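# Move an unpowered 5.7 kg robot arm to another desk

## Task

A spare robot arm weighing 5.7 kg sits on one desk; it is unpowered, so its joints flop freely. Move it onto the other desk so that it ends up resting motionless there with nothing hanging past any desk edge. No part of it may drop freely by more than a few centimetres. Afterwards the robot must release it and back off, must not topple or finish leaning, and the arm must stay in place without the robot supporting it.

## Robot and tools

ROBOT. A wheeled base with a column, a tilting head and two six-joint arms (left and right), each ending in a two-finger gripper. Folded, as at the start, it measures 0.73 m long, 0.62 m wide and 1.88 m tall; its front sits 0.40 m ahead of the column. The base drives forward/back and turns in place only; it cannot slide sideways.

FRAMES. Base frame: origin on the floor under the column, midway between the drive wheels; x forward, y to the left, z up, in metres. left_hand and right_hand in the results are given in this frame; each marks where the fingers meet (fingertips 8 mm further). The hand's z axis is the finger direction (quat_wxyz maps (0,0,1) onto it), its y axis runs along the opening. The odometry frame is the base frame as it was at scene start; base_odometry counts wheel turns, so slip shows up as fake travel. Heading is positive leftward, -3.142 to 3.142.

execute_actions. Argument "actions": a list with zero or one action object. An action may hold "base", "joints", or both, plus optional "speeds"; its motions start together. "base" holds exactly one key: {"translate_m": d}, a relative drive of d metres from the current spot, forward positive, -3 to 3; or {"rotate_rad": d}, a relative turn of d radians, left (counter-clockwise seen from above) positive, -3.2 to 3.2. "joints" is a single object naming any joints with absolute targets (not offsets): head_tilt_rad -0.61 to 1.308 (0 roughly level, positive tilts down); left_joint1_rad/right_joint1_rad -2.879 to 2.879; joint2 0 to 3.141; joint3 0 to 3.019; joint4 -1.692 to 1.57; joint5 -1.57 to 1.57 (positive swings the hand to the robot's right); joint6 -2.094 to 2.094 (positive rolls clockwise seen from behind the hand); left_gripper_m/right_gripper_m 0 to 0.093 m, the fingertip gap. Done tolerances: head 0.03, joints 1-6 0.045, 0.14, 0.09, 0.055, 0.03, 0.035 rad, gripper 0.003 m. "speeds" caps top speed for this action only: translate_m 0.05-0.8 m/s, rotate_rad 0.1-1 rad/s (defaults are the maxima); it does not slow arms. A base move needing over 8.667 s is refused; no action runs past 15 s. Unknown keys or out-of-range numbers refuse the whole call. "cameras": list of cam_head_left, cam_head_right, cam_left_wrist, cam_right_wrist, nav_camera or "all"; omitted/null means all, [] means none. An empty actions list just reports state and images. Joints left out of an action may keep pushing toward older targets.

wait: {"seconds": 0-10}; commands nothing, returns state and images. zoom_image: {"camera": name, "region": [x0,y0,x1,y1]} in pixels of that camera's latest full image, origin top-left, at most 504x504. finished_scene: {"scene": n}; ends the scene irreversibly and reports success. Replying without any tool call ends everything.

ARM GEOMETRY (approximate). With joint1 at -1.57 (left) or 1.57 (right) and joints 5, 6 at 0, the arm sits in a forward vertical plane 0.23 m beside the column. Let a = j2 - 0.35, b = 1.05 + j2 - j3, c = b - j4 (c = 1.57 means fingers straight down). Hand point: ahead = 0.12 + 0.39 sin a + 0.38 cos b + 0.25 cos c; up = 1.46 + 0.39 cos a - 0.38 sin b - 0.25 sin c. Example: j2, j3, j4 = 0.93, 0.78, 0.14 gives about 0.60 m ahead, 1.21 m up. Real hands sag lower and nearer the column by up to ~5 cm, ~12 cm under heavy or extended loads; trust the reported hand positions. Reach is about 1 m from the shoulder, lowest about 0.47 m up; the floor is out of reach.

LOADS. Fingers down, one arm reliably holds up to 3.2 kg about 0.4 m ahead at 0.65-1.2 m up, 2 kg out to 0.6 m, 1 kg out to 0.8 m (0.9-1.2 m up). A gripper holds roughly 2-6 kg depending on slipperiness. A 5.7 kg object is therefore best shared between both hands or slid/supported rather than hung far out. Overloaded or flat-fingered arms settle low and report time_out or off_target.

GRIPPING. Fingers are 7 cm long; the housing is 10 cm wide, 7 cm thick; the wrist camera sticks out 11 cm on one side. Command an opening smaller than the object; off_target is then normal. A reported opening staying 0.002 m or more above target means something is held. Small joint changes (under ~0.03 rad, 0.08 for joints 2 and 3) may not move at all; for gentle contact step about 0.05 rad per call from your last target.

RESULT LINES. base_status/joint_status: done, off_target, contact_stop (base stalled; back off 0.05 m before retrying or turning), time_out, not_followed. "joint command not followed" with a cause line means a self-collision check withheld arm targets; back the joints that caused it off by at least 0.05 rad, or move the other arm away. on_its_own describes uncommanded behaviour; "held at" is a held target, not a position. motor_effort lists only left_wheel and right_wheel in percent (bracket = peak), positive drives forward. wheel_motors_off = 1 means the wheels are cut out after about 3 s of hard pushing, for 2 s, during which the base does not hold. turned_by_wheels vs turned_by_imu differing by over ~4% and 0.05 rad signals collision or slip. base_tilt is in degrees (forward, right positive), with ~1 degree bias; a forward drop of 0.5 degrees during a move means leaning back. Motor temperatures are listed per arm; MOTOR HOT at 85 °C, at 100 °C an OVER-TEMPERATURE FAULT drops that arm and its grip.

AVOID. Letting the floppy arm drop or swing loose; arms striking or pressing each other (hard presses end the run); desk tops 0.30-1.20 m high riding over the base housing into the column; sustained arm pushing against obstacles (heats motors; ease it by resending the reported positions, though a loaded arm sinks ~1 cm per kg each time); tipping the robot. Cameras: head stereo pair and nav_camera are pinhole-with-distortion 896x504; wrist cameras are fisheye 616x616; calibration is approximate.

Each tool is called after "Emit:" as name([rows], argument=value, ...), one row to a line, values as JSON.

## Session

Emit:
execute_actions(actions=[])

Scene clock: 0.00 s.
Motor temperatures (°C, as the motors report them): left_arm=[27 30 26 29 29 29] | right_arm=[28 29 27 28 34 29]
base_odometry: x=+0.000 y=+0.000 heading=+0.000 (m, m, rad; odometry frame)
turned_by_wheels: +0.000 (rad since the last result)
turned_by_imu: +0.000 (rad since the last result)
base_tilt: forward=+0.0 right=-0.4 (deg)
base_status: not commanded
joint_positions: head_tilt_rad=+0.878 left_joint1_rad=-1.540 left_joint2_rad=+0.885 left_joint3_rad=+0.396 left_joint4_rad=-0.908 left_joint5_rad=-0.047 left_joint6_rad=+0.057 left_gripper_m=+0.094 right_joint1_rad=+1.567 right_joint2_rad=+0.865 right_joint3_rad=+0.379 right_joint4_rad=-0.973 right_joint5_rad=+0.023 right_joint6_rad=+0.049 right_gripper_m=+0.094
joint_status: not commanded
wheel_motors_off: 0
motor_effort: left_wheel=+1 right_wheel=+0 (%)
left_hand: x=+0.1463 y=+0.2391 z=+1.2473 quat_wxyz=(+0.424, -0.023, -0.905, -0.018) (m; base frame)
right_hand: x=+0.1315 y=-0.2302 z=+1.2628 quat_wxyz=(+0.450, -0.018, -0.892, +0.023) (m; base frame)
pictures: cam_head_left, cam_head_right, cam_left_wrist, cam_right_wrist, nav_camera
camera_calibration (this result's frames):
cam_head_left: T_world_to_cam=[[-0.00711562, -0.999936, -0.00878004, 0.0424543], [-0.720384, 0.0112155, -0.693485, 1.10263], [0.693539, 0.00139042, -0.720417, 1.01278], [0, 0, 0, 1]] pos_world=[0.0922166, 0.0286768, 1.49465]
cam_head_right: T_world_to_cam=[[-0.0178629, -0.999825, -0.00556969, -0.0311989], [-0.714166, 0.0166576, -0.699778, 1.10652], [0.699749, -0.00852243, -0.714338, 0.998152], [0, 0, 0, 1]] pos_world=[0.0912246, -0.0411187, 1.48716]
cam_left_wrist: T_world_to_cam=[[-0.0632577, -0.997913, -0.0129318, 0.261447], [-0.0677539, -0.00863366, 0.997665, -1.23105], [-0.995695, 0.0639862, -0.0670664, 0.336624], [0, 0, 0, 1]] pos_world=[0.268305, 0.228734, 1.25413]
cam_right_wrist: T_world_to_cam=[[-0.0123886, -0.998374, 0.0556459, -0.296069], [-0.00157835, 0.0556697, 0.998448, -1.24735], [-0.999922, 0.0122815, -0.00226545, 0.258313], [0, 0, 0, 1]] pos_world=[0.252656, -0.229321, 1.26247]
Images, in order (width x height): cam_head_left 896x504, cam_head_right 896x504, cam_left_wrist 616x616, cam_right_wrist 616x616, nav_camera 896x504.

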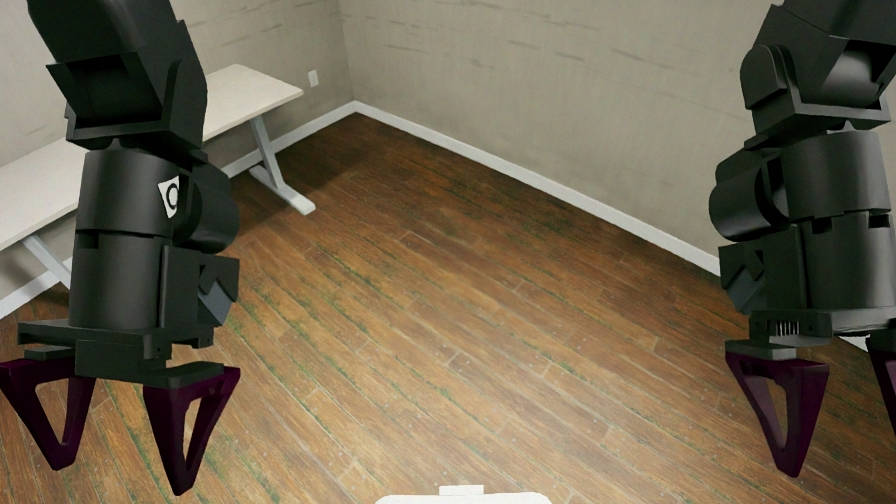

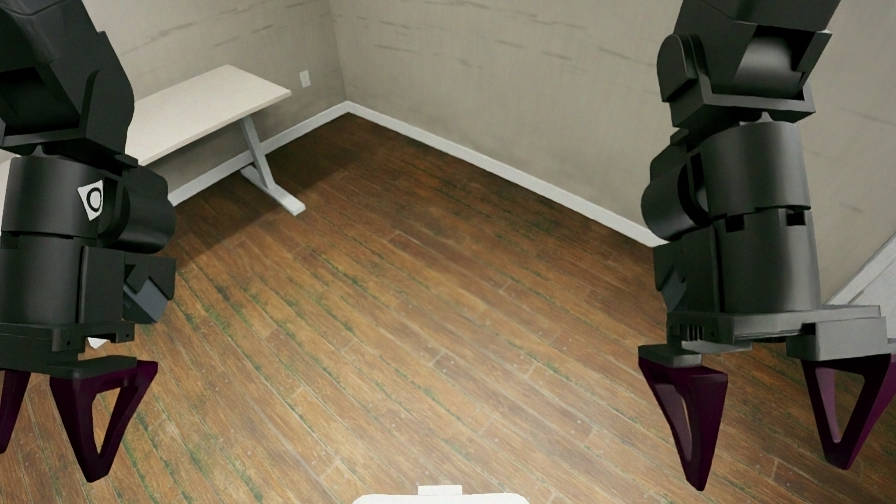

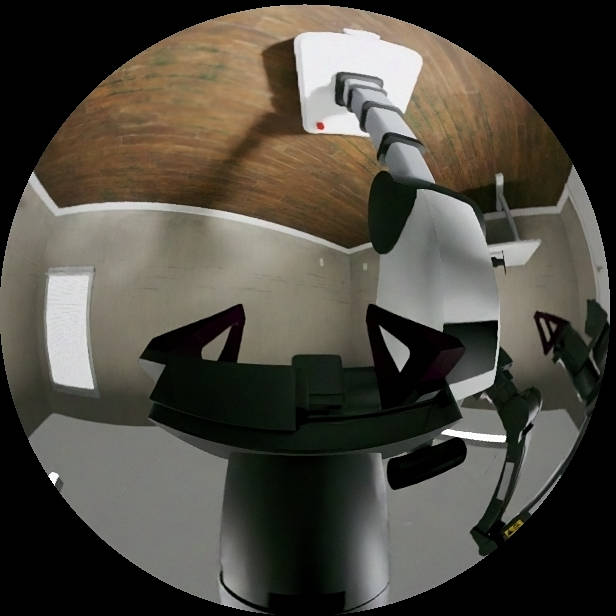

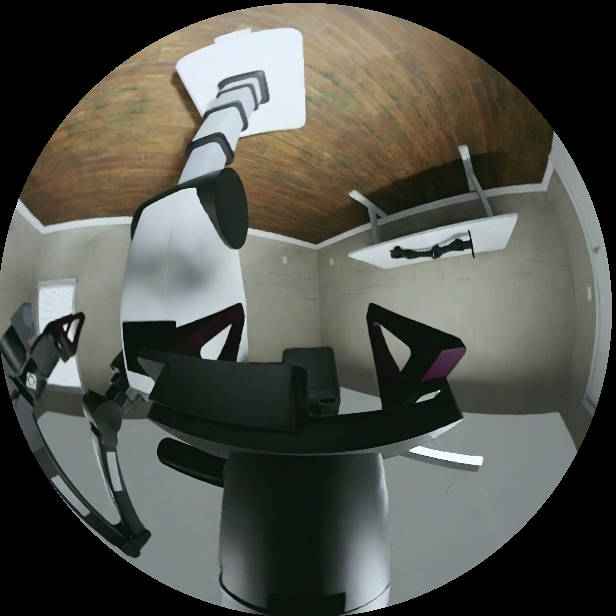

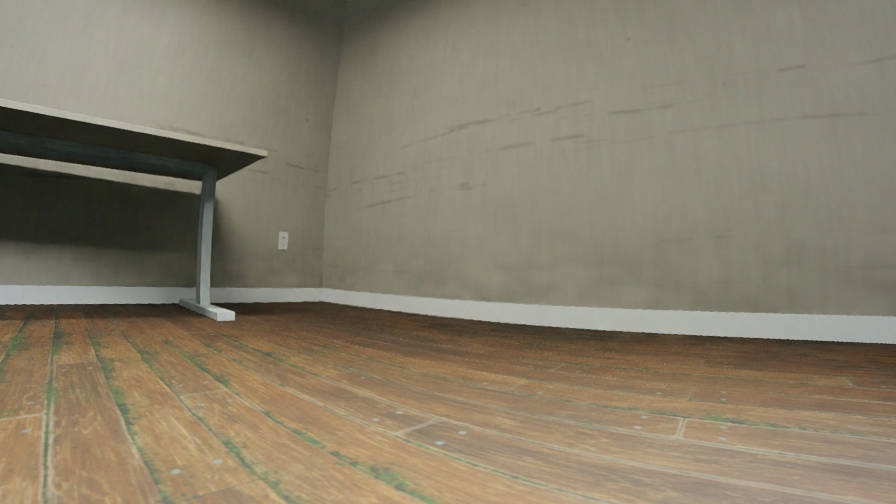

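Emit:
execute_actions([
  {"base":{"rotate_rad":-2.3},"joints":{"head_tilt_rad":0.55}},
], cameras=["cam_head_left","nav_camera"])

Scene clock: 5.70 s.
Motor temperatures (°C, as the motors report them): left_arm=[27 30 26 29 29 29] | right_arm=[28 29 27 28 33 29]
base_odometry: x=+0.000 y=+0.000 heading=-2.300 (m, m, rad; odometry frame)
turned_by_wheels: -2.300 (rad since the last result)
turned_by_imu: -2.325 (rad since the last result)
base_tilt: forward=+0.1 right=-0.4 (deg)
base_status: done
joint_positions: head_tilt_rad=+0.568 left_joint1_rad=-1.540 left_joint2_rad=+0.885 left_joint3_rad=+0.396 left_joint4_rad=-0.908 left_joint5_rad=-0.047 left_joint6_rad=+0.057 left_gripper_m=+0.094 right_joint1_rad=+1.567 right_joint2_rad=+0.865 right_joint3_rad=+0.379 right_joint4_rad=-0.973 right_joint5_rad=+0.023 right_joint6_rad=+0.049 right_gripper_m=+0.094
joint_status: all done
wheel_motors_off: 0
motor_effort: left_wheel=+1(38) right_wheel=+0(27) (%)
left_hand: x=+0.1463 y=+0.2391 z=+1.2473 quat_wxyz=(+0.424, -0.023, -0.905, -0.018) (m; base frame)
right_hand: x=+0.1315 y=-0.2302 z=+1.2628 quat_wxyz=(+0.450, -0.018, -0.892, +0.023) (m; base frame)
pictures: cam_head_left, nav_camera
camera_calibration (this result's frames):
cam_head_left: T_world_to_cam=[[-0.00409368, -0.999936, -0.0105339, 0.0450041], [-0.474129, 0.0112155, -0.880384, 1.37814], [0.880446, 0.00139042, -0.474145, 0.624173], [0, 0, 0, 1]] pos_world=[0.104051, 0.0286768, 1.50971]
Images, in order (width x height): cam_head_left 896x504, nav_camera 896x504.

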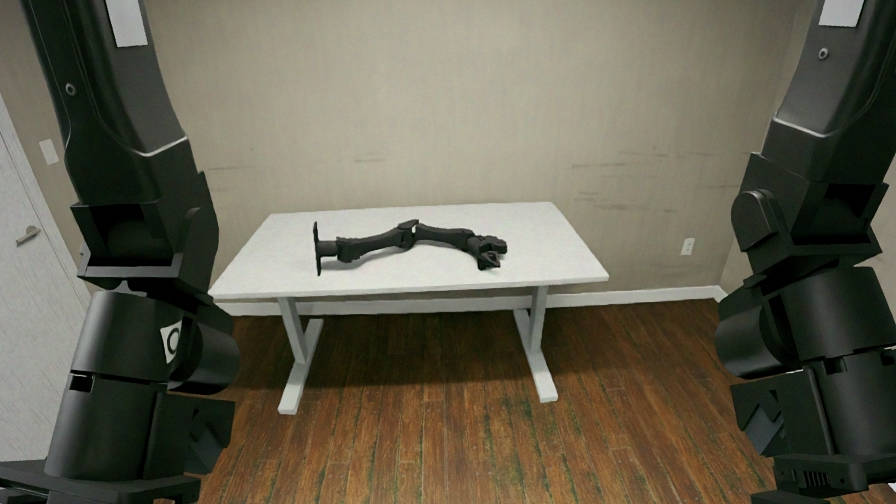

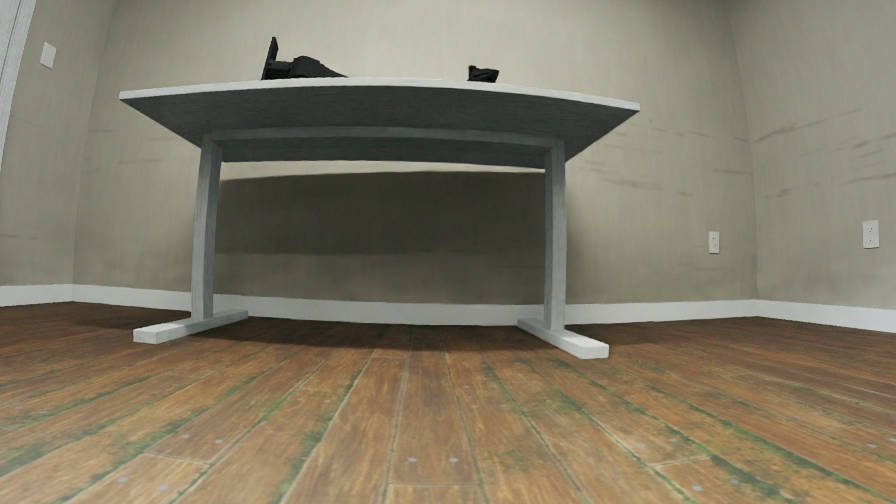

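Emit:
execute_actions([
  {"base":{"rotate_rad":0.15}},
], cameras=[])

Emit:
execute_actions([
  {"base":{"translate_m":0.75},"joints":{"head_tilt_rad":1.0}},
], cameras=["cam_head_left","nav_camera"])

Scene clock: 19.63 s.
Motor temperatures (°C, as the motors report them): left_arm=[27 30 26 29 29 29] | right_arm=[28 29 27 28 33 29]
base_odometry: x=+0.000 y=+0.000 heading=-2.150 (m, m, rad; odometry frame)
turned_by_wheels: +0.150 (rad since the last result)
turned_by_imu: +0.152 (rad since the last result)
base_tilt: forward=+0.2 right=-0.3 (deg)
base_status: done
joint_positions: head_tilt_rad=+0.568 left_joint1_rad=-1.540 left_joint2_rad=+0.885 left_joint3_rad=+0.396 left_joint4_rad=-0.908 left_joint5_rad=-0.047 left_joint6_rad=+0.057 left_gripper_m=+0.094 right_joint1_rad=+1.567 right_joint2_rad=+0.865 right_joint3_rad=+0.379 right_joint4_rad=-0.973 right_joint5_rad=+0.023 right_joint6_rad=+0.049 right_gripper_m=+0.094
joint_status: not commanded
wheel_motors_off: 0
motor_effort: left_wheel=+0(22) right_wheel=-1(20) (%)
left_hand: x=+0.1463 y=+0.2391 z=+1.2473 quat_wxyz=(+0.424, -0.023, -0.905, -0.018) (m; base frame)
right_hand: x=+0.1315 y=-0.2302 z=+1.2628 quat_wxyz=(+0.450, -0.018, -0.892, +0.023) (m; base frame)
pictures: none
No camera images: the call's "cameras" was empty. Leave "cameras" out to get every camera's image.

Scene clock: 22.53 s.
Motor temperatures (°C, as the motors report them): left_arm=[27 30 26 29 29 29] | right_arm=[28 29 27 28 33 29]
base_odometry: x=-0.411 y=-0.628 heading=-2.150 (m, m, rad; odometry frame)
turned_by_wheels: +0.000 (rad since the last result)
turned_by_imu: -0.003 (rad since the last result)
base_tilt: forward=+0.2 right=-0.4 (deg)
base_status: done
joint_positions: head_tilt_rad=+1.001 left_joint1_rad=-1.540 left_joint2_rad=+0.885 left_joint3_rad=+0.398 left_joint4_rad=-0.908 left_joint5_rad=-0.047 left_joint6_rad=+0.057 left_gripper_m=+0.094 right_joint1_rad=+1.567 right_joint2_rad=+0.865 right_joint3_rad=+0.381 right_joint4_rad=-0.973 right_joint5_rad=+0.023 right_joint6_rad=+0.049 right_gripper_m=+0.094
joint_status: all done
wheel_motors_off: 0
motor_effort: left_wheel=+0(43) right_wheel=+1(53) (%)
left_hand: x=+0.1473 y=+0.2391 z=+1.2470 quat_wxyz=(+0.423, -0.023, -0.906, -0.018) (m; base frame)
right_hand: x=+0.1322 y=-0.2302 z=+1.2626 quat_wxyz=(+0.449, -0.018, -0.893, +0.023) (m; base frame)
pictures: cam_head_left, nav_camera
camera_calibration (this result's frames):
cam_head_left: T_world_to_cam=[[-0.0081342, -0.999936, -0.00784576, 0.0410664], [-0.799651, 0.0112155, -0.60036, 0.963179], [0.60041, 0.00139042, -0.799691, 1.13952], [0, 0, 0, 1]] pos_world=[0.0863652, 0.0286768, 1.48984]
Images, in order (width x height): cam_head_left 896x504, nav_camera 896x504.

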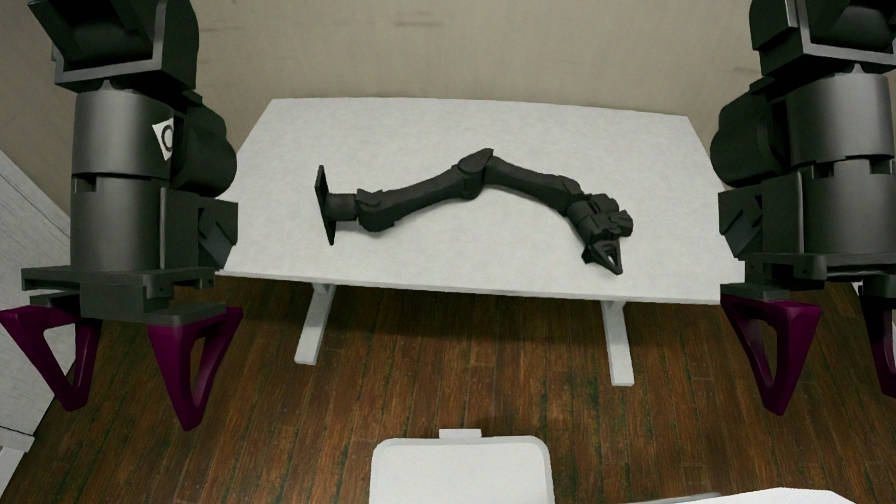

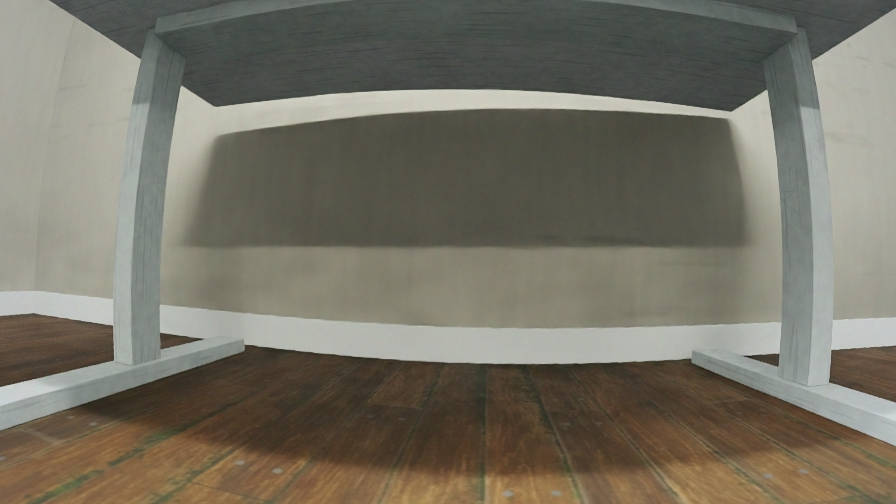

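Emit:
execute_actions([
  {"base":{"translate_m":0.33},"speeds":{"translate_m":0.3},"joints":{"head_tilt_rad":1.2,"left_joint1_rad":-1.66,"left_joint2_rad":1.77,"left_joint3_rad":1.02,"left_joint4_rad":0.23,"left_joint5_rad":0,"left_joint6_rad":1.0,"right_joint1_rad":1.56,"right_joint2_rad":1.77,"right_joint3_rad":1.06,"right_joint4_rad":0.2,"right_joint5_rad":0,"right_joint6_rad":-1.04}},
], cameras=["cam_head_left","cam_left_wrist","cam_right_wrist"])

Scene clock: 49.07 s.
Motor temperatures (°C, as the motors report them): left_arm=[27 30 26 29 29 29] | right_arm=[28 29 27 28 32 29]
base_odometry: x=-0.591 y=-0.904 heading=-2.151 (m, m, rad; odometry frame)
turned_by_wheels: -0.001 (rad since the last result)
turned_by_imu: -0.002 (rad since the last result)
base_tilt: forward=+0.0 right=-0.3 (deg)
base_status: done
joint_positions: head_tilt_rad=+1.198 left_joint1_rad=-1.660 left_joint2_rad=+1.775 left_joint3_rad=+1.020 left_joint4_rad=+0.219 left_joint5_rad=-0.002 left_joint6_rad=+0.994 left_gripper_m=+0.094 right_joint1_rad=+1.566 right_joint2_rad=+1.769 right_joint3_rad=+1.061 right_joint4_rad=+0.191 right_joint5_rad=+0.002 right_joint6_rad=-1.033 right_gripper_m=+0.094
joint_status: all done
wheel_motors_off: 0
motor_effort: left_wheel=+0(34) right_wheel=+1(35) (%)
left_hand: x=+0.4129 y=+0.1664 z=+0.8951 quat_wxyz=(-0.013, -0.496, -0.868, +0.036) (m; base frame)
right_hand: x=+0.4360 y=-0.2293 z=+0.8917 quat_wxyz=(-0.001, +0.493, -0.870, +0.004) (m; base frame)
pictures: cam_head_left, cam_left_wrist, cam_right_wrist
camera_calibration (this result's frames):
cam_head_left: T_world_to_cam=[[-0.00951722, -0.999936, -0.00609456, 0.0384387], [-0.902025, 0.0112155, -0.431537, 0.708311], [0.431578, 0.00139042, -0.902075, 1.30563], [0, 0, 0, 1]] pos_world=[0.0758002, 0.0286768, 1.48367]
cam_left_wrist: T_world_to_cam=[[-0.863335, -0.502643, 0.0447556, 0.397509], [-0.402742, 0.739743, 0.539053, -0.437952], [-0.304059, 0.447358, -0.841082, 0.926549], [0, 0, 0, 1]] pos_world=[0.448527, 0.109277, 0.997592]
cam_right_wrist: T_world_to_cam=[[0.857496, -0.514425, 0.00821011, -0.496721], [-0.417851, -0.68703, 0.594467, -0.504906], [-0.300168, -0.513184, -0.804078, 0.851298], [0, 0, 0, 1]] pos_world=[0.470493, -0.165539, 0.988738]
Images, in order (width x height): cam_head_left 896x504, cam_left_wrist 616x616, cam_right_wrist 616x616.

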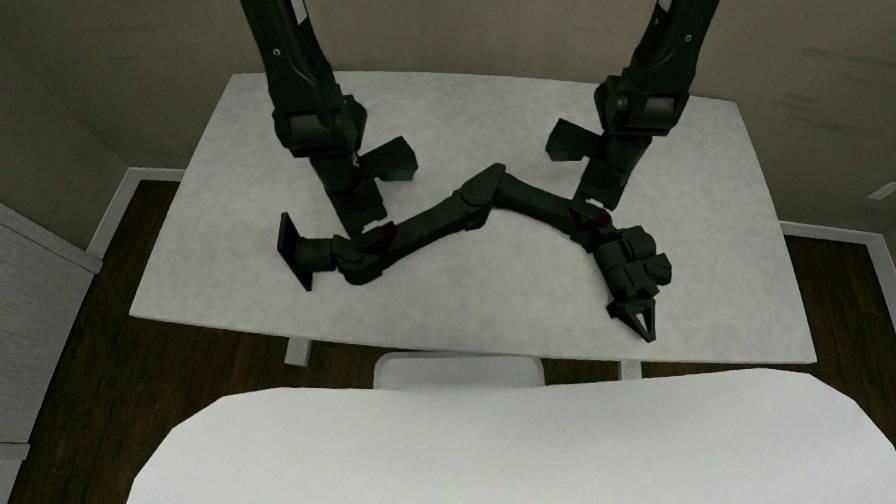

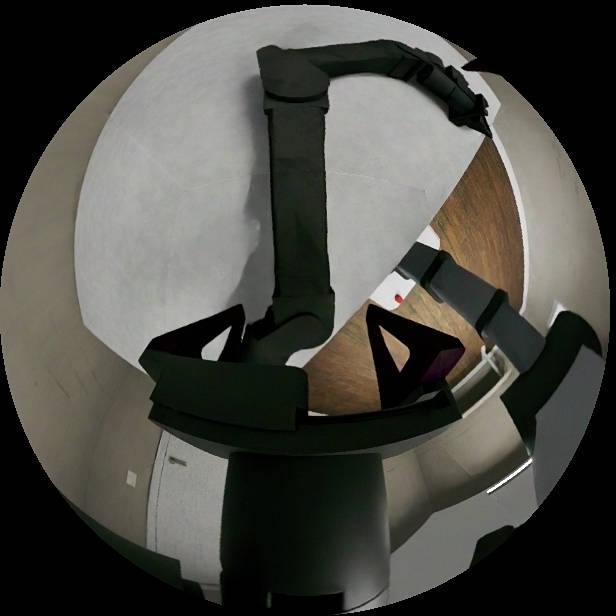

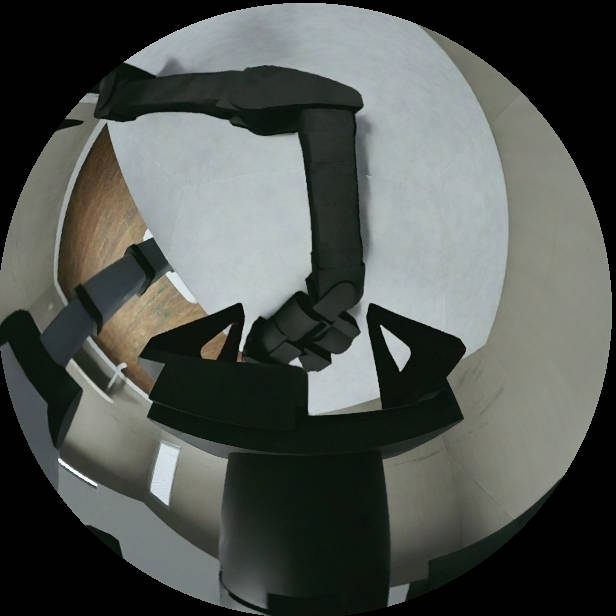

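Emit:
execute_actions([
  {"base":{"translate_m":0.03},"speeds":{"translate_m":0.05},"joints":{"left_joint2_rad":1.93,"left_joint3_rad":1.10,"left_joint4_rad":0.31,"right_joint2_rad":1.89,"right_joint3_rad":1.25,"right_joint4_rad":0.12}},
], cameras=["cam_head_left","cam_left_wrist","cam_right_wrist"])

Scene clock: 68.77 s.
Motor temperatures (°C, as the motors report them): left_arm=[27 31 26 29 29 28] | right_arm=[28 31 27 28 31 29]
base_odometry: x=-0.608 y=-0.929 heading=-2.151 (m, m, rad; odometry frame)
turned_by_wheels: +0.000 (rad since the last result)
turned_by_imu: +0.000 (rad since the last result)
base_tilt: forward=+0.0 right=-0.3 (deg)
base_status: done
joint_positions: head_tilt_rad=+1.199 left_joint1_rad=-1.660 left_joint2_rad=+1.935 left_joint3_rad=+1.106 left_joint4_rad=+0.305 left_joint5_rad=-0.002 left_joint6_rad=+0.994 left_gripper_m=+0.094 right_joint1_rad=+1.566 right_joint2_rad=+1.896 right_joint3_rad=+1.248 right_joint4_rad=+0.130 right_joint5_rad=+0.002 right_joint6_rad=-1.033 right_gripper_m=+0.094
joint_status: all done
wheel_motors_off: 0
motor_effort: left_wheel=+0(34) right_wheel=+0(37) (%)
left_hand: x=+0.3924 y=+0.1632 z=+0.8415 quat_wxyz=(-0.018, -0.496, -0.868, +0.033) (m; base frame)
right_hand: x=+0.4628 y=-0.2296 z=+0.8393 quat_wxyz=(-0.001, +0.493, -0.870, +0.004) (m; base frame)
pictures: cam_head_left, cam_left_wrist, cam_right_wrist
camera_calibration (this result's frames):
cam_head_left: T_world_to_cam=[[-0.00951958, -0.999936, -0.00609088, 0.0384332], [-0.902193, 0.0112155, -0.431188, 0.707781], [0.431228, 0.00139042, -0.902242, 1.3059], [0, 0, 0, 1]] pos_world=[0.0757783, 0.0286768, 1.48366]
cam_left_wrist: T_world_to_cam=[[-0.863344, -0.50341, 0.0348516, 0.389044], [-0.409736, 0.739655, 0.533878, -0.407798], [-0.294538, 0.446641, -0.844843, 0.876214], [0, 0, 0, 1]] pos_world=[0.426868, 0.106125, 0.944419]
cam_right_wrist: T_world_to_cam=[[0.857498, -0.514426, 0.00788248, -0.51914], [-0.417626, -0.687029, 0.594625, -0.463046], [-0.300475, -0.513182, -0.803964, 0.817131], [0, 0, 0, 1]] pos_world=[0.49731, -0.165849, 0.936375]
Images, in order (width x height): cam_head_left 896x504, cam_left_wrist 616x616, cam_right_wrist 616x616.

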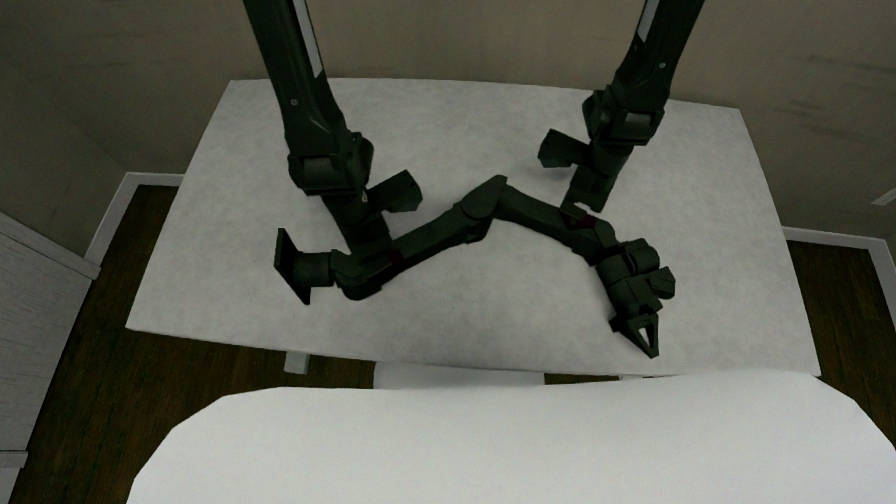

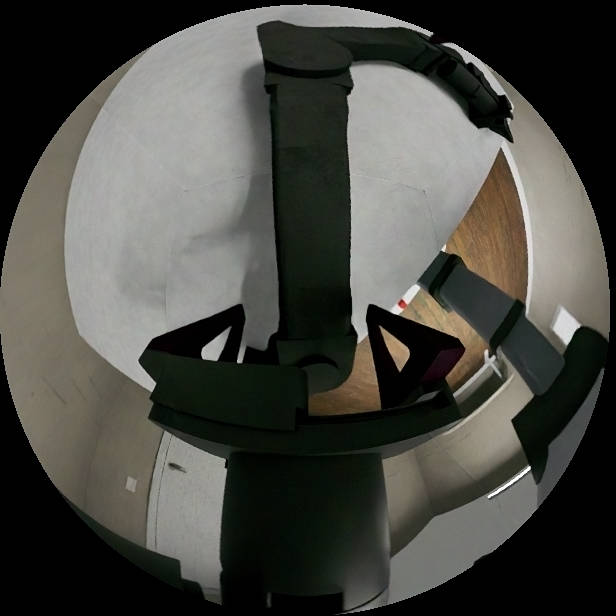

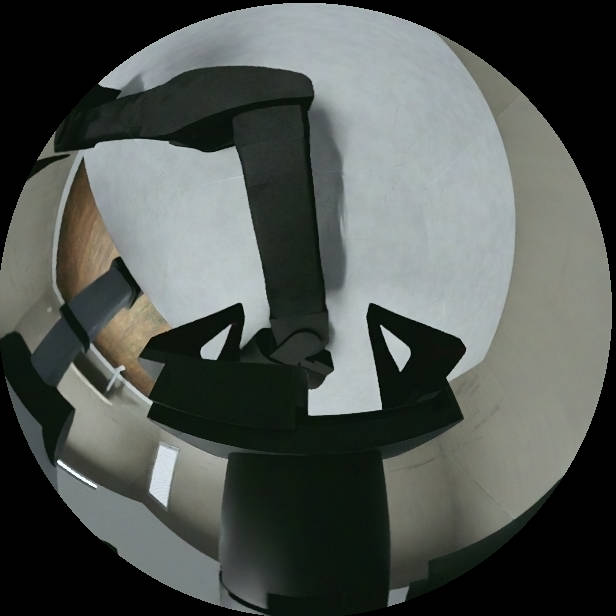

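Emit:
execute_actions([
  {"joints":{"left_joint1_rad":-1.71,"left_joint6_rad":0.96,"right_joint1_rad":1.633,"right_joint6_rad":-1.16,"left_joint3_rad":1.14,"right_joint3_rad":1.28}},
], cameras=["cam_left_wrist","cam_right_wrist"])

Emit:
execute_actions([
  {"joints":{"left_joint2_rad":1.985,"left_joint3_rad":1.206,"left_joint4_rad":0.26,"right_joint2_rad":1.955,"right_joint3_rad":1.345,"right_joint4_rad":0.09}},
], cameras=["cam_head_left","cam_left_wrist","cam_right_wrist"])

Scene clock: 80.00 s.
Motor temperatures (°C, as the motors report them): left_arm=[27 31 27 29 29 28] | right_arm=[28 31 27 28 31 29]
base_odometry: x=-0.608 y=-0.929 heading=-2.151 (m, m, rad; odometry frame)
turned_by_wheels: +0.000 (rad since the last result)
turned_by_imu: +0.000 (rad since the last result)
base_tilt: forward=+0.2 right=-0.5 (deg)
base_status: not commanded
joint_positions: head_tilt_rad=+1.199 left_joint1_rad=-1.711 left_joint2_rad=+1.934 left_joint3_rad=+1.138 left_joint4_rad=+0.305 left_joint5_rad=-0.002 left_joint6_rad=+0.964 left_gripper_m=+0.094 right_joint1_rad=+1.638 right_joint2_rad=+1.895 right_joint3_rad=+1.279 right_joint4_rad=+0.129 right_joint5_rad=+0.000 right_joint6_rad=-1.153 right_gripper_m=+0.094
joint_status: all done
wheel_motors_off: 0
motor_effort: left_wheel=+0(0) right_wheel=+0(0) (%)
left_hand: x=+0.4097 y=+0.1266 z=+0.8419 quat_wxyz=(-0.042, -0.492, -0.868, +0.046) (m; base frame)
right_hand: x=+0.4815 y=-0.1760 z=+0.8402 quat_wxyz=(-0.032, +0.558, -0.829, -0.015) (m; base frame)
pictures: cam_left_wrist, cam_right_wrist
camera_calibration (this result's frames):
cam_left_wrist: T_world_to_cam=[[-0.860586, -0.508196, 0.0335906, 0.386098], [-0.429843, 0.760111, 0.487305, -0.32901], [-0.273179, 0.404929, -0.872586, 0.917875], [0, 0, 0, 1]] pos_world=[0.441592, 0.0746234, 0.948283]
cam_right_wrist: T_world_to_cam=[[0.926621, -0.375862, 0.0100689, -0.518355], [-0.322274, -0.780143, 0.536205, -0.432144], [-0.193684, -0.500104, -0.844028, 0.835461], [0, 0, 0, 1]] pos_world=[0.502866, -0.114147, 0.942089]
Images, in order (width x height): cam_left_wrist 616x616, cam_right_wrist 616x616.

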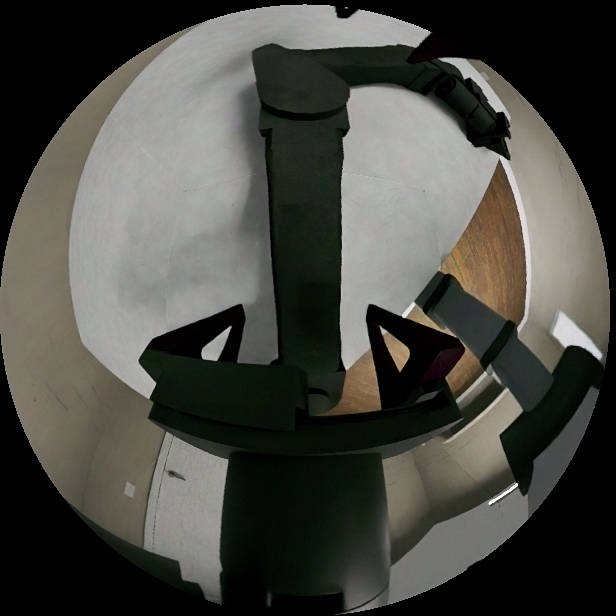

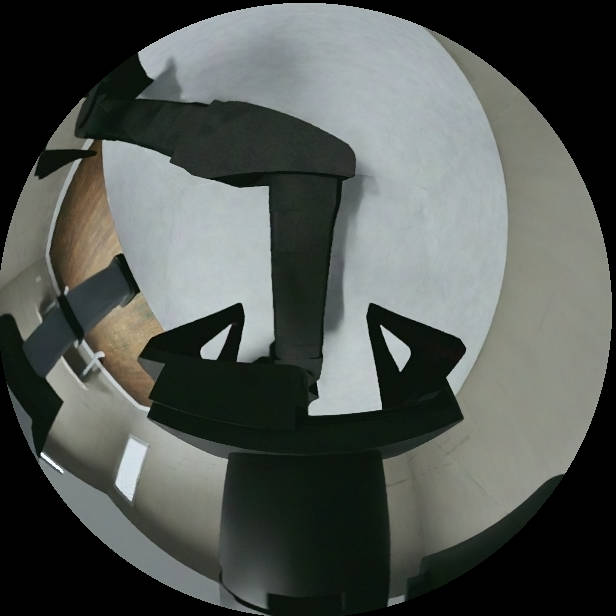

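Scene clock: 80.73 s.
Motor temperatures (°C, as the motors report them): left_arm=[27 31 27 29 29 28] | right_arm=[28 31 27 28 31 29]
base_odometry: x=-0.608 y=-0.929 heading=-2.151 (m, m, rad; odometry frame)
turned_by_wheels: +0.000 (rad since the last result)
turned_by_imu: +0.000 (rad since the last result)
base_tilt: forward=+0.1 right=-0.4 (deg)
base_status: not commanded
joint_positions: head_tilt_rad=+1.199 left_joint1_rad=-1.711 left_joint2_rad=+1.971 left_joint3_rad=+1.204 left_joint4_rad=+0.275 left_joint5_rad=-0.002 left_joint6_rad=+0.964 left_gripper_m=+0.094 right_joint1_rad=+1.638 right_joint2_rad=+1.949 right_joint3_rad=+1.347 right_joint4_rad=+0.100 right_joint5_rad=+0.000 right_joint6_rad=-1.153 right_gripper_m=+0.094
joint_status: all done
wheel_motors_off: 0
motor_effort: left_wheel=+0(1) right_wheel=+0(1) (%)
left_hand: x=+0.4204 y=+0.1238 z=+0.8252 quat_wxyz=(-0.042, -0.492, -0.868, +0.046) (m; base frame)
right_hand: x=+0.4830 y=-0.1747 z=+0.8186 quat_wxyz=(-0.025, +0.558, -0.829, -0.019) (m; base frame)
pictures: cam_head_left, cam_left_wrist, cam_right_wrist
camera_calibration (this result's frames):
cam_head_left: T_world_to_cam=[[-0.00951958, -0.999936, -0.00609088, 0.0384332], [-0.902193, 0.0112155, -0.431188, 0.707781], [0.431228, 0.00139042, -0.902242, 1.3059], [0, 0, 0, 1]] pos_world=[0.0757783, 0.0286768, 1.48366]
cam_left_wrist: T_world_to_cam=[[-0.860564, -0.508274, 0.0329675, 0.39498], [-0.430281, 0.760097, 0.48694, -0.313655], [-0.272557, 0.404857, -0.872813, 0.907299], [0, 0, 0, 1]] pos_world=[0.452237, 0.071839, 0.931612]
cam_right_wrist: T_world_to_cam=[[0.927001, -0.375038, -0.0038493, -0.507677], [-0.313378, -0.780149, 0.541444, -0.427696], [-0.206065, -0.500713, -0.840728, 0.821416], [0, 0, 0, 1]] pos_world=[0.505852, -0.112771, 0.920207]
Images, in order (width x height): cam_head_left 896x504, cam_left_wrist 616x616, cam_right_wrist 616x616.

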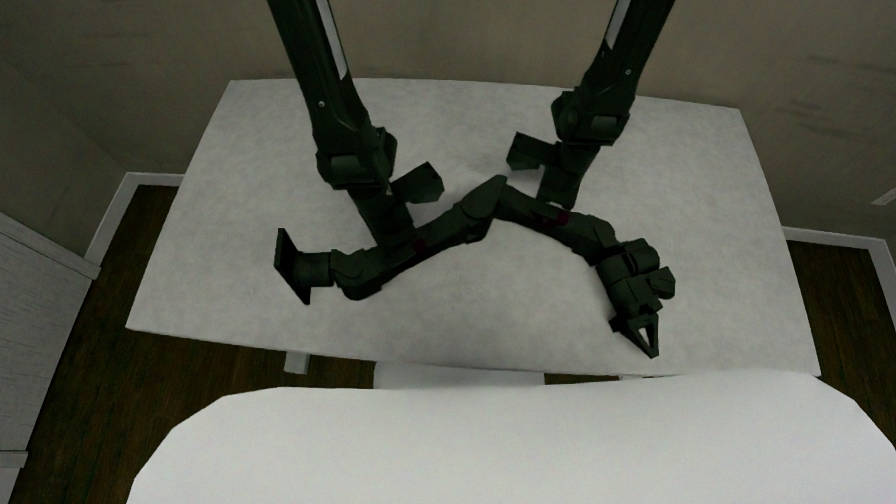

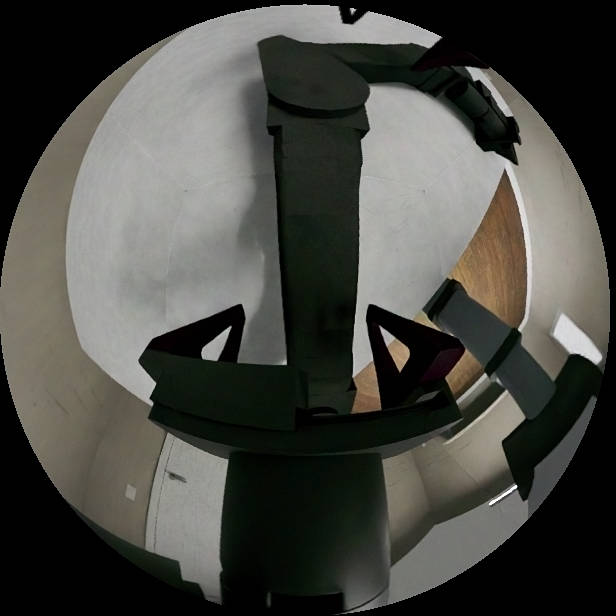

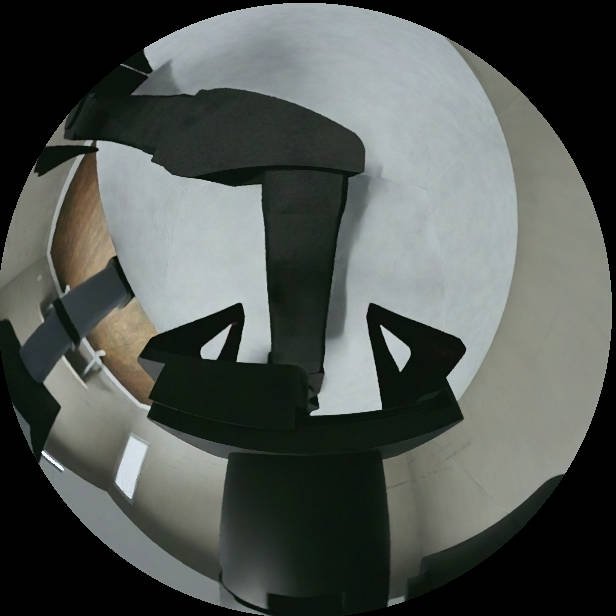

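Emit:
execute_actions([
  {"joints":{"left_joint2_rad":2.06,"left_joint3_rad":1.235,"left_joint4_rad":0.29,"right_joint2_rad":2.03,"right_joint3_rad":1.41,"right_joint4_rad":0.10}},
], cameras=["cam_left_wrist","cam_right_wrist"])

Scene clock: 84.53 s.
Motor temperatures (°C, as the motors report them): left_arm=[27 31 27 29 29 28] | right_arm=[28 32 27 28 31 29]
base_odometry: x=-0.608 y=-0.929 heading=-2.151 (m, m, rad; odometry frame)
turned_by_wheels: +0.000 (rad since the last result)
turned_by_imu: +0.000 (rad since the last result)
base_tilt: forward=+0.2 right=-0.4 (deg)
base_status: not commanded
joint_positions: head_tilt_rad=+1.199 left_joint1_rad=-1.711 left_joint2_rad=+2.061 left_joint3_rad=+1.238 left_joint4_rad=+0.283 left_joint5_rad=-0.002 left_joint6_rad=+0.964 left_gripper_m=+0.094 right_joint1_rad=+1.638 right_joint2_rad=+2.031 right_joint3_rad=+1.412 right_joint4_rad=+0.100 right_joint5_rad=+0.000 right_joint6_rad=-1.153 right_gripper_m=+0.094
joint_status: all done
wheel_motors_off: 0
motor_effort: left_wheel=-1(1) right_wheel=+0(1) (%)
left_hand: x=+0.3841 y=+0.1230 z=+0.7963 quat_wxyz=(-0.020, -0.494, -0.868, +0.056) (m; base frame)
right_hand: x=+0.4699 y=-0.1734 z=+0.7879 quat_wxyz=(-0.018, +0.559, -0.829, -0.023) (m; base frame)
pictures: cam_left_wrist, cam_right_wrist
camera_calibration (this result's frames):
cam_left_wrist: T_world_to_cam=[[-0.860999, -0.503422, 0.0724417, 0.33245], [-0.401716, 0.76047, 0.510205, -0.344107], [-0.311938, 0.410185, -0.856996, 0.874444], [0, 0, 0, 1]] pos_world=[0.420778, 0.0703615, 0.900878]
cam_right_wrist: T_world_to_cam=[[0.927175, -0.374119, -0.0195126, -0.482751], [-0.303276, -0.780143, 0.547175, -0.423343], [-0.219931, -0.501409, -0.836791, 0.796832], [0, 0, 0, 1]] pos_world=[0.494453, -0.111336, 0.889005]
Images, in order (width x height): cam_left_wrist 616x616, cam_right_wrist 616x616.

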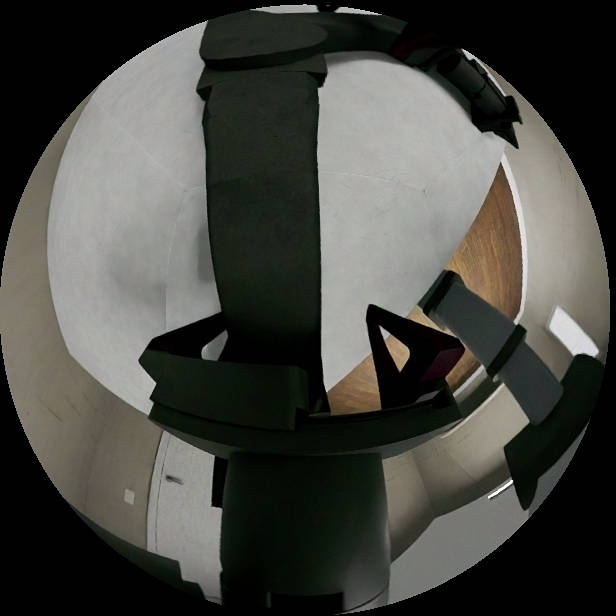

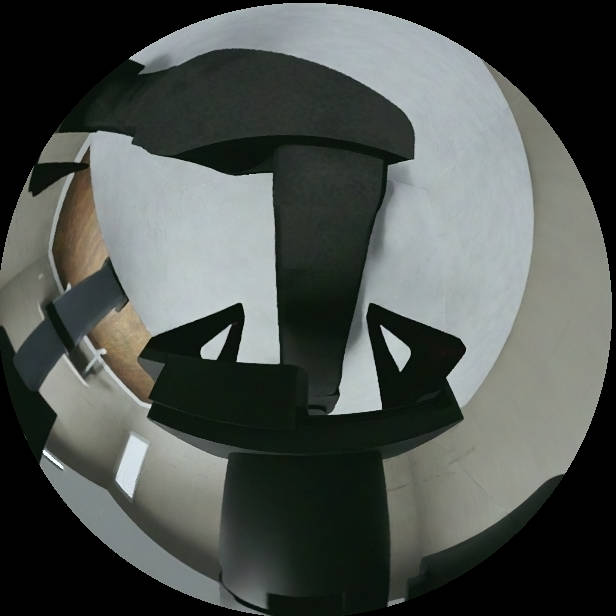

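Emit:
execute_actions([
  {"joints":{"left_joint3_rad":1.30,"left_joint4_rad":0.24}},
], cameras=["cam_left_wrist"])

Emit:
execute_actions([
  {"joints":{"left_joint2_rad":2.12,"left_joint3_rad":1.355,"right_joint2_rad":2.09,"right_joint3_rad":1.47}},
], cameras=["cam_head_left","cam_left_wrist","cam_right_wrist"])

Scene clock: 89.40 s.
Motor temperatures (°C, as the motors report them): left_arm=[27 31 27 29 29 28] | right_arm=[28 32 27 28 31 29]
base_odometry: x=-0.608 y=-0.929 heading=-2.151 (m, m, rad; odometry frame)
turned_by_wheels: +0.000 (rad since the last result)
turned_by_imu: +0.000 (rad since the last result)
base_tilt: forward=+0.1 right=-0.2 (deg)
base_status: not commanded
joint_positions: head_tilt_rad=+1.199 left_joint1_rad=-1.711 left_joint2_rad=+2.060 left_joint3_rad=+1.301 left_joint4_rad=+0.251 left_joint5_rad=-0.002 left_joint6_rad=+0.964 left_gripper_m=+0.094 right_joint1_rad=+1.638 right_joint2_rad=+2.031 right_joint3_rad=+1.412 right_joint4_rad=+0.100 right_joint5_rad=+0.000 right_joint6_rad=-1.153 right_gripper_m=+0.094
joint_status: all done
wheel_motors_off: 0
motor_effort: left_wheel=+0(1) right_wheel=+0(1) (%)
left_hand: x=+0.4157 y=+0.1201 z=+0.7905 quat_wxyz=(-0.035, -0.493, -0.868, +0.049) (m; base frame)
right_hand: x=+0.4699 y=-0.1734 z=+0.7879 quat_wxyz=(-0.018, +0.559, -0.829, -0.023) (m; base frame)
pictures: cam_left_wrist
camera_calibration (this result's frames):
cam_left_wrist: T_world_to_cam=[[-0.86092, -0.506661, 0.045938, 0.379857], [-0.420839, 0.759996, 0.495279, -0.306405], [-0.285851, 0.407063, -0.867519, 0.878308], [0, 0, 0, 1]] pos_world=[0.449145, 0.0677988, 0.896255]
Images, in order (width x height): cam_left_wrist 616x616.

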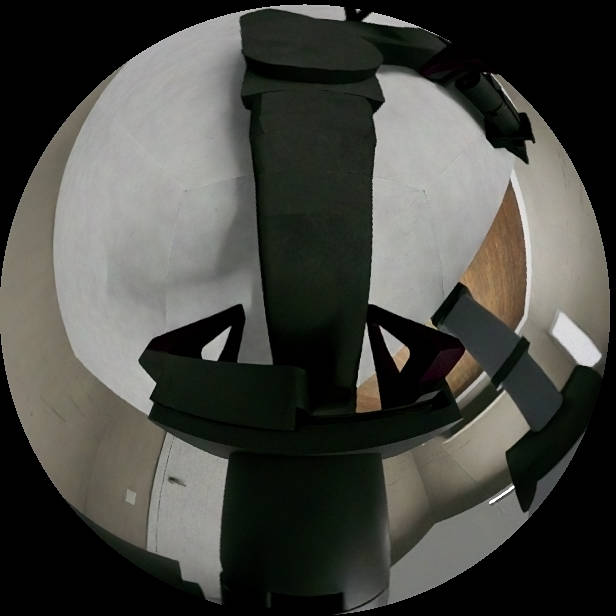

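Scene clock: 90.13 s.
Motor temperatures (°C, as the motors report them): left_arm=[27 31 27 29 29 28] | right_arm=[28 32 27 28 31 29]
base_odometry: x=-0.608 y=-0.929 heading=-2.151 (m, m, rad; odometry frame)
turned_by_wheels: +0.000 (rad since the last result)
turned_by_imu: +0.000 (rad since the last result)
base_tilt: forward=+0.1 right=-0.3 (deg)
base_status: not commanded
joint_positions: head_tilt_rad=+1.199 left_joint1_rad=-1.711 left_joint2_rad=+2.094 left_joint3_rad=+1.353 left_joint4_rad=+0.251 left_joint5_rad=-0.002 left_joint6_rad=+0.964 left_gripper_m=+0.094 right_joint1_rad=+1.638 right_joint2_rad=+2.084 right_joint3_rad=+1.472 right_joint4_rad=+0.100 right_joint5_rad=+0.000 right_joint6_rad=-1.153 right_gripper_m=+0.094
joint_status: all done
wheel_motors_off: 0
motor_effort: left_wheel=+0(0) right_wheel=+0(1) (%)
left_hand: x=+0.4253 y=+0.1175 z=+0.7764 quat_wxyz=(-0.043, -0.492, -0.868, +0.045) (m; base frame)
right_hand: x=+0.4711 y=-0.1721 z=+0.7674 quat_wxyz=(-0.021, +0.559, -0.829, -0.022) (m; base frame)
pictures: cam_head_left, cam_left_wrist, cam_right_wrist
camera_calibration (this result's frames):
cam_head_left: T_world_to_cam=[[-0.00951958, -0.999936, -0.00609088, 0.0384332], [-0.902193, 0.0112155, -0.431188, 0.707781], [0.431228, 0.00139042, -0.902242, 1.3059], [0, 0, 0, 1]] pos_world=[0.0757783, 0.0286768, 1.48366]
cam_left_wrist: T_world_to_cam=[[-0.860678, -0.50822, 0.030741, 0.399398], [-0.431547, 0.760207, 0.485647, -0.28143], [-0.270185, 0.40472, -0.873614, 0.868201], [0, 0, 0, 1]] pos_world=[0.456878, 0.0655488, 0.88287]
cam_right_wrist: T_world_to_cam=[[0.927141, -0.374465, -0.013595, -0.488348], [-0.307104, -0.780147, 0.54503, -0.40735], [-0.214701, -0.501145, -0.838306, 0.779276], [0, 0, 0, 1]] pos_world=[0.49498, -0.110132, 0.868651]
Images, in order (width x height): cam_head_left 896x504, cam_left_wrist 616x616, cam_right_wrist 616x616.

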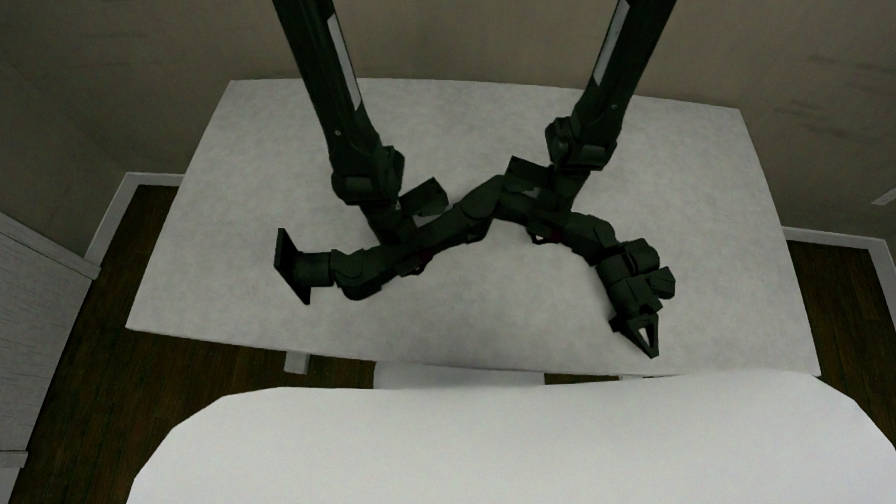

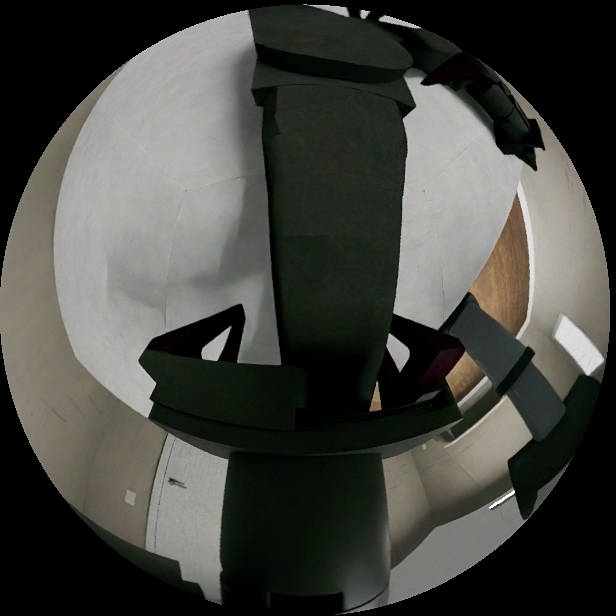

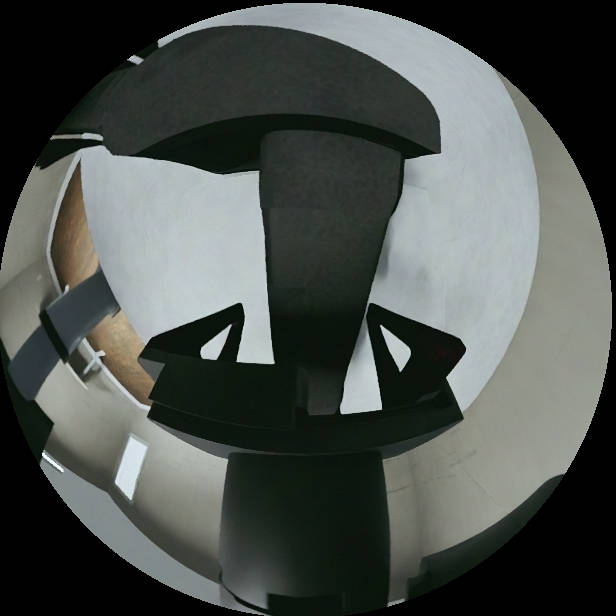

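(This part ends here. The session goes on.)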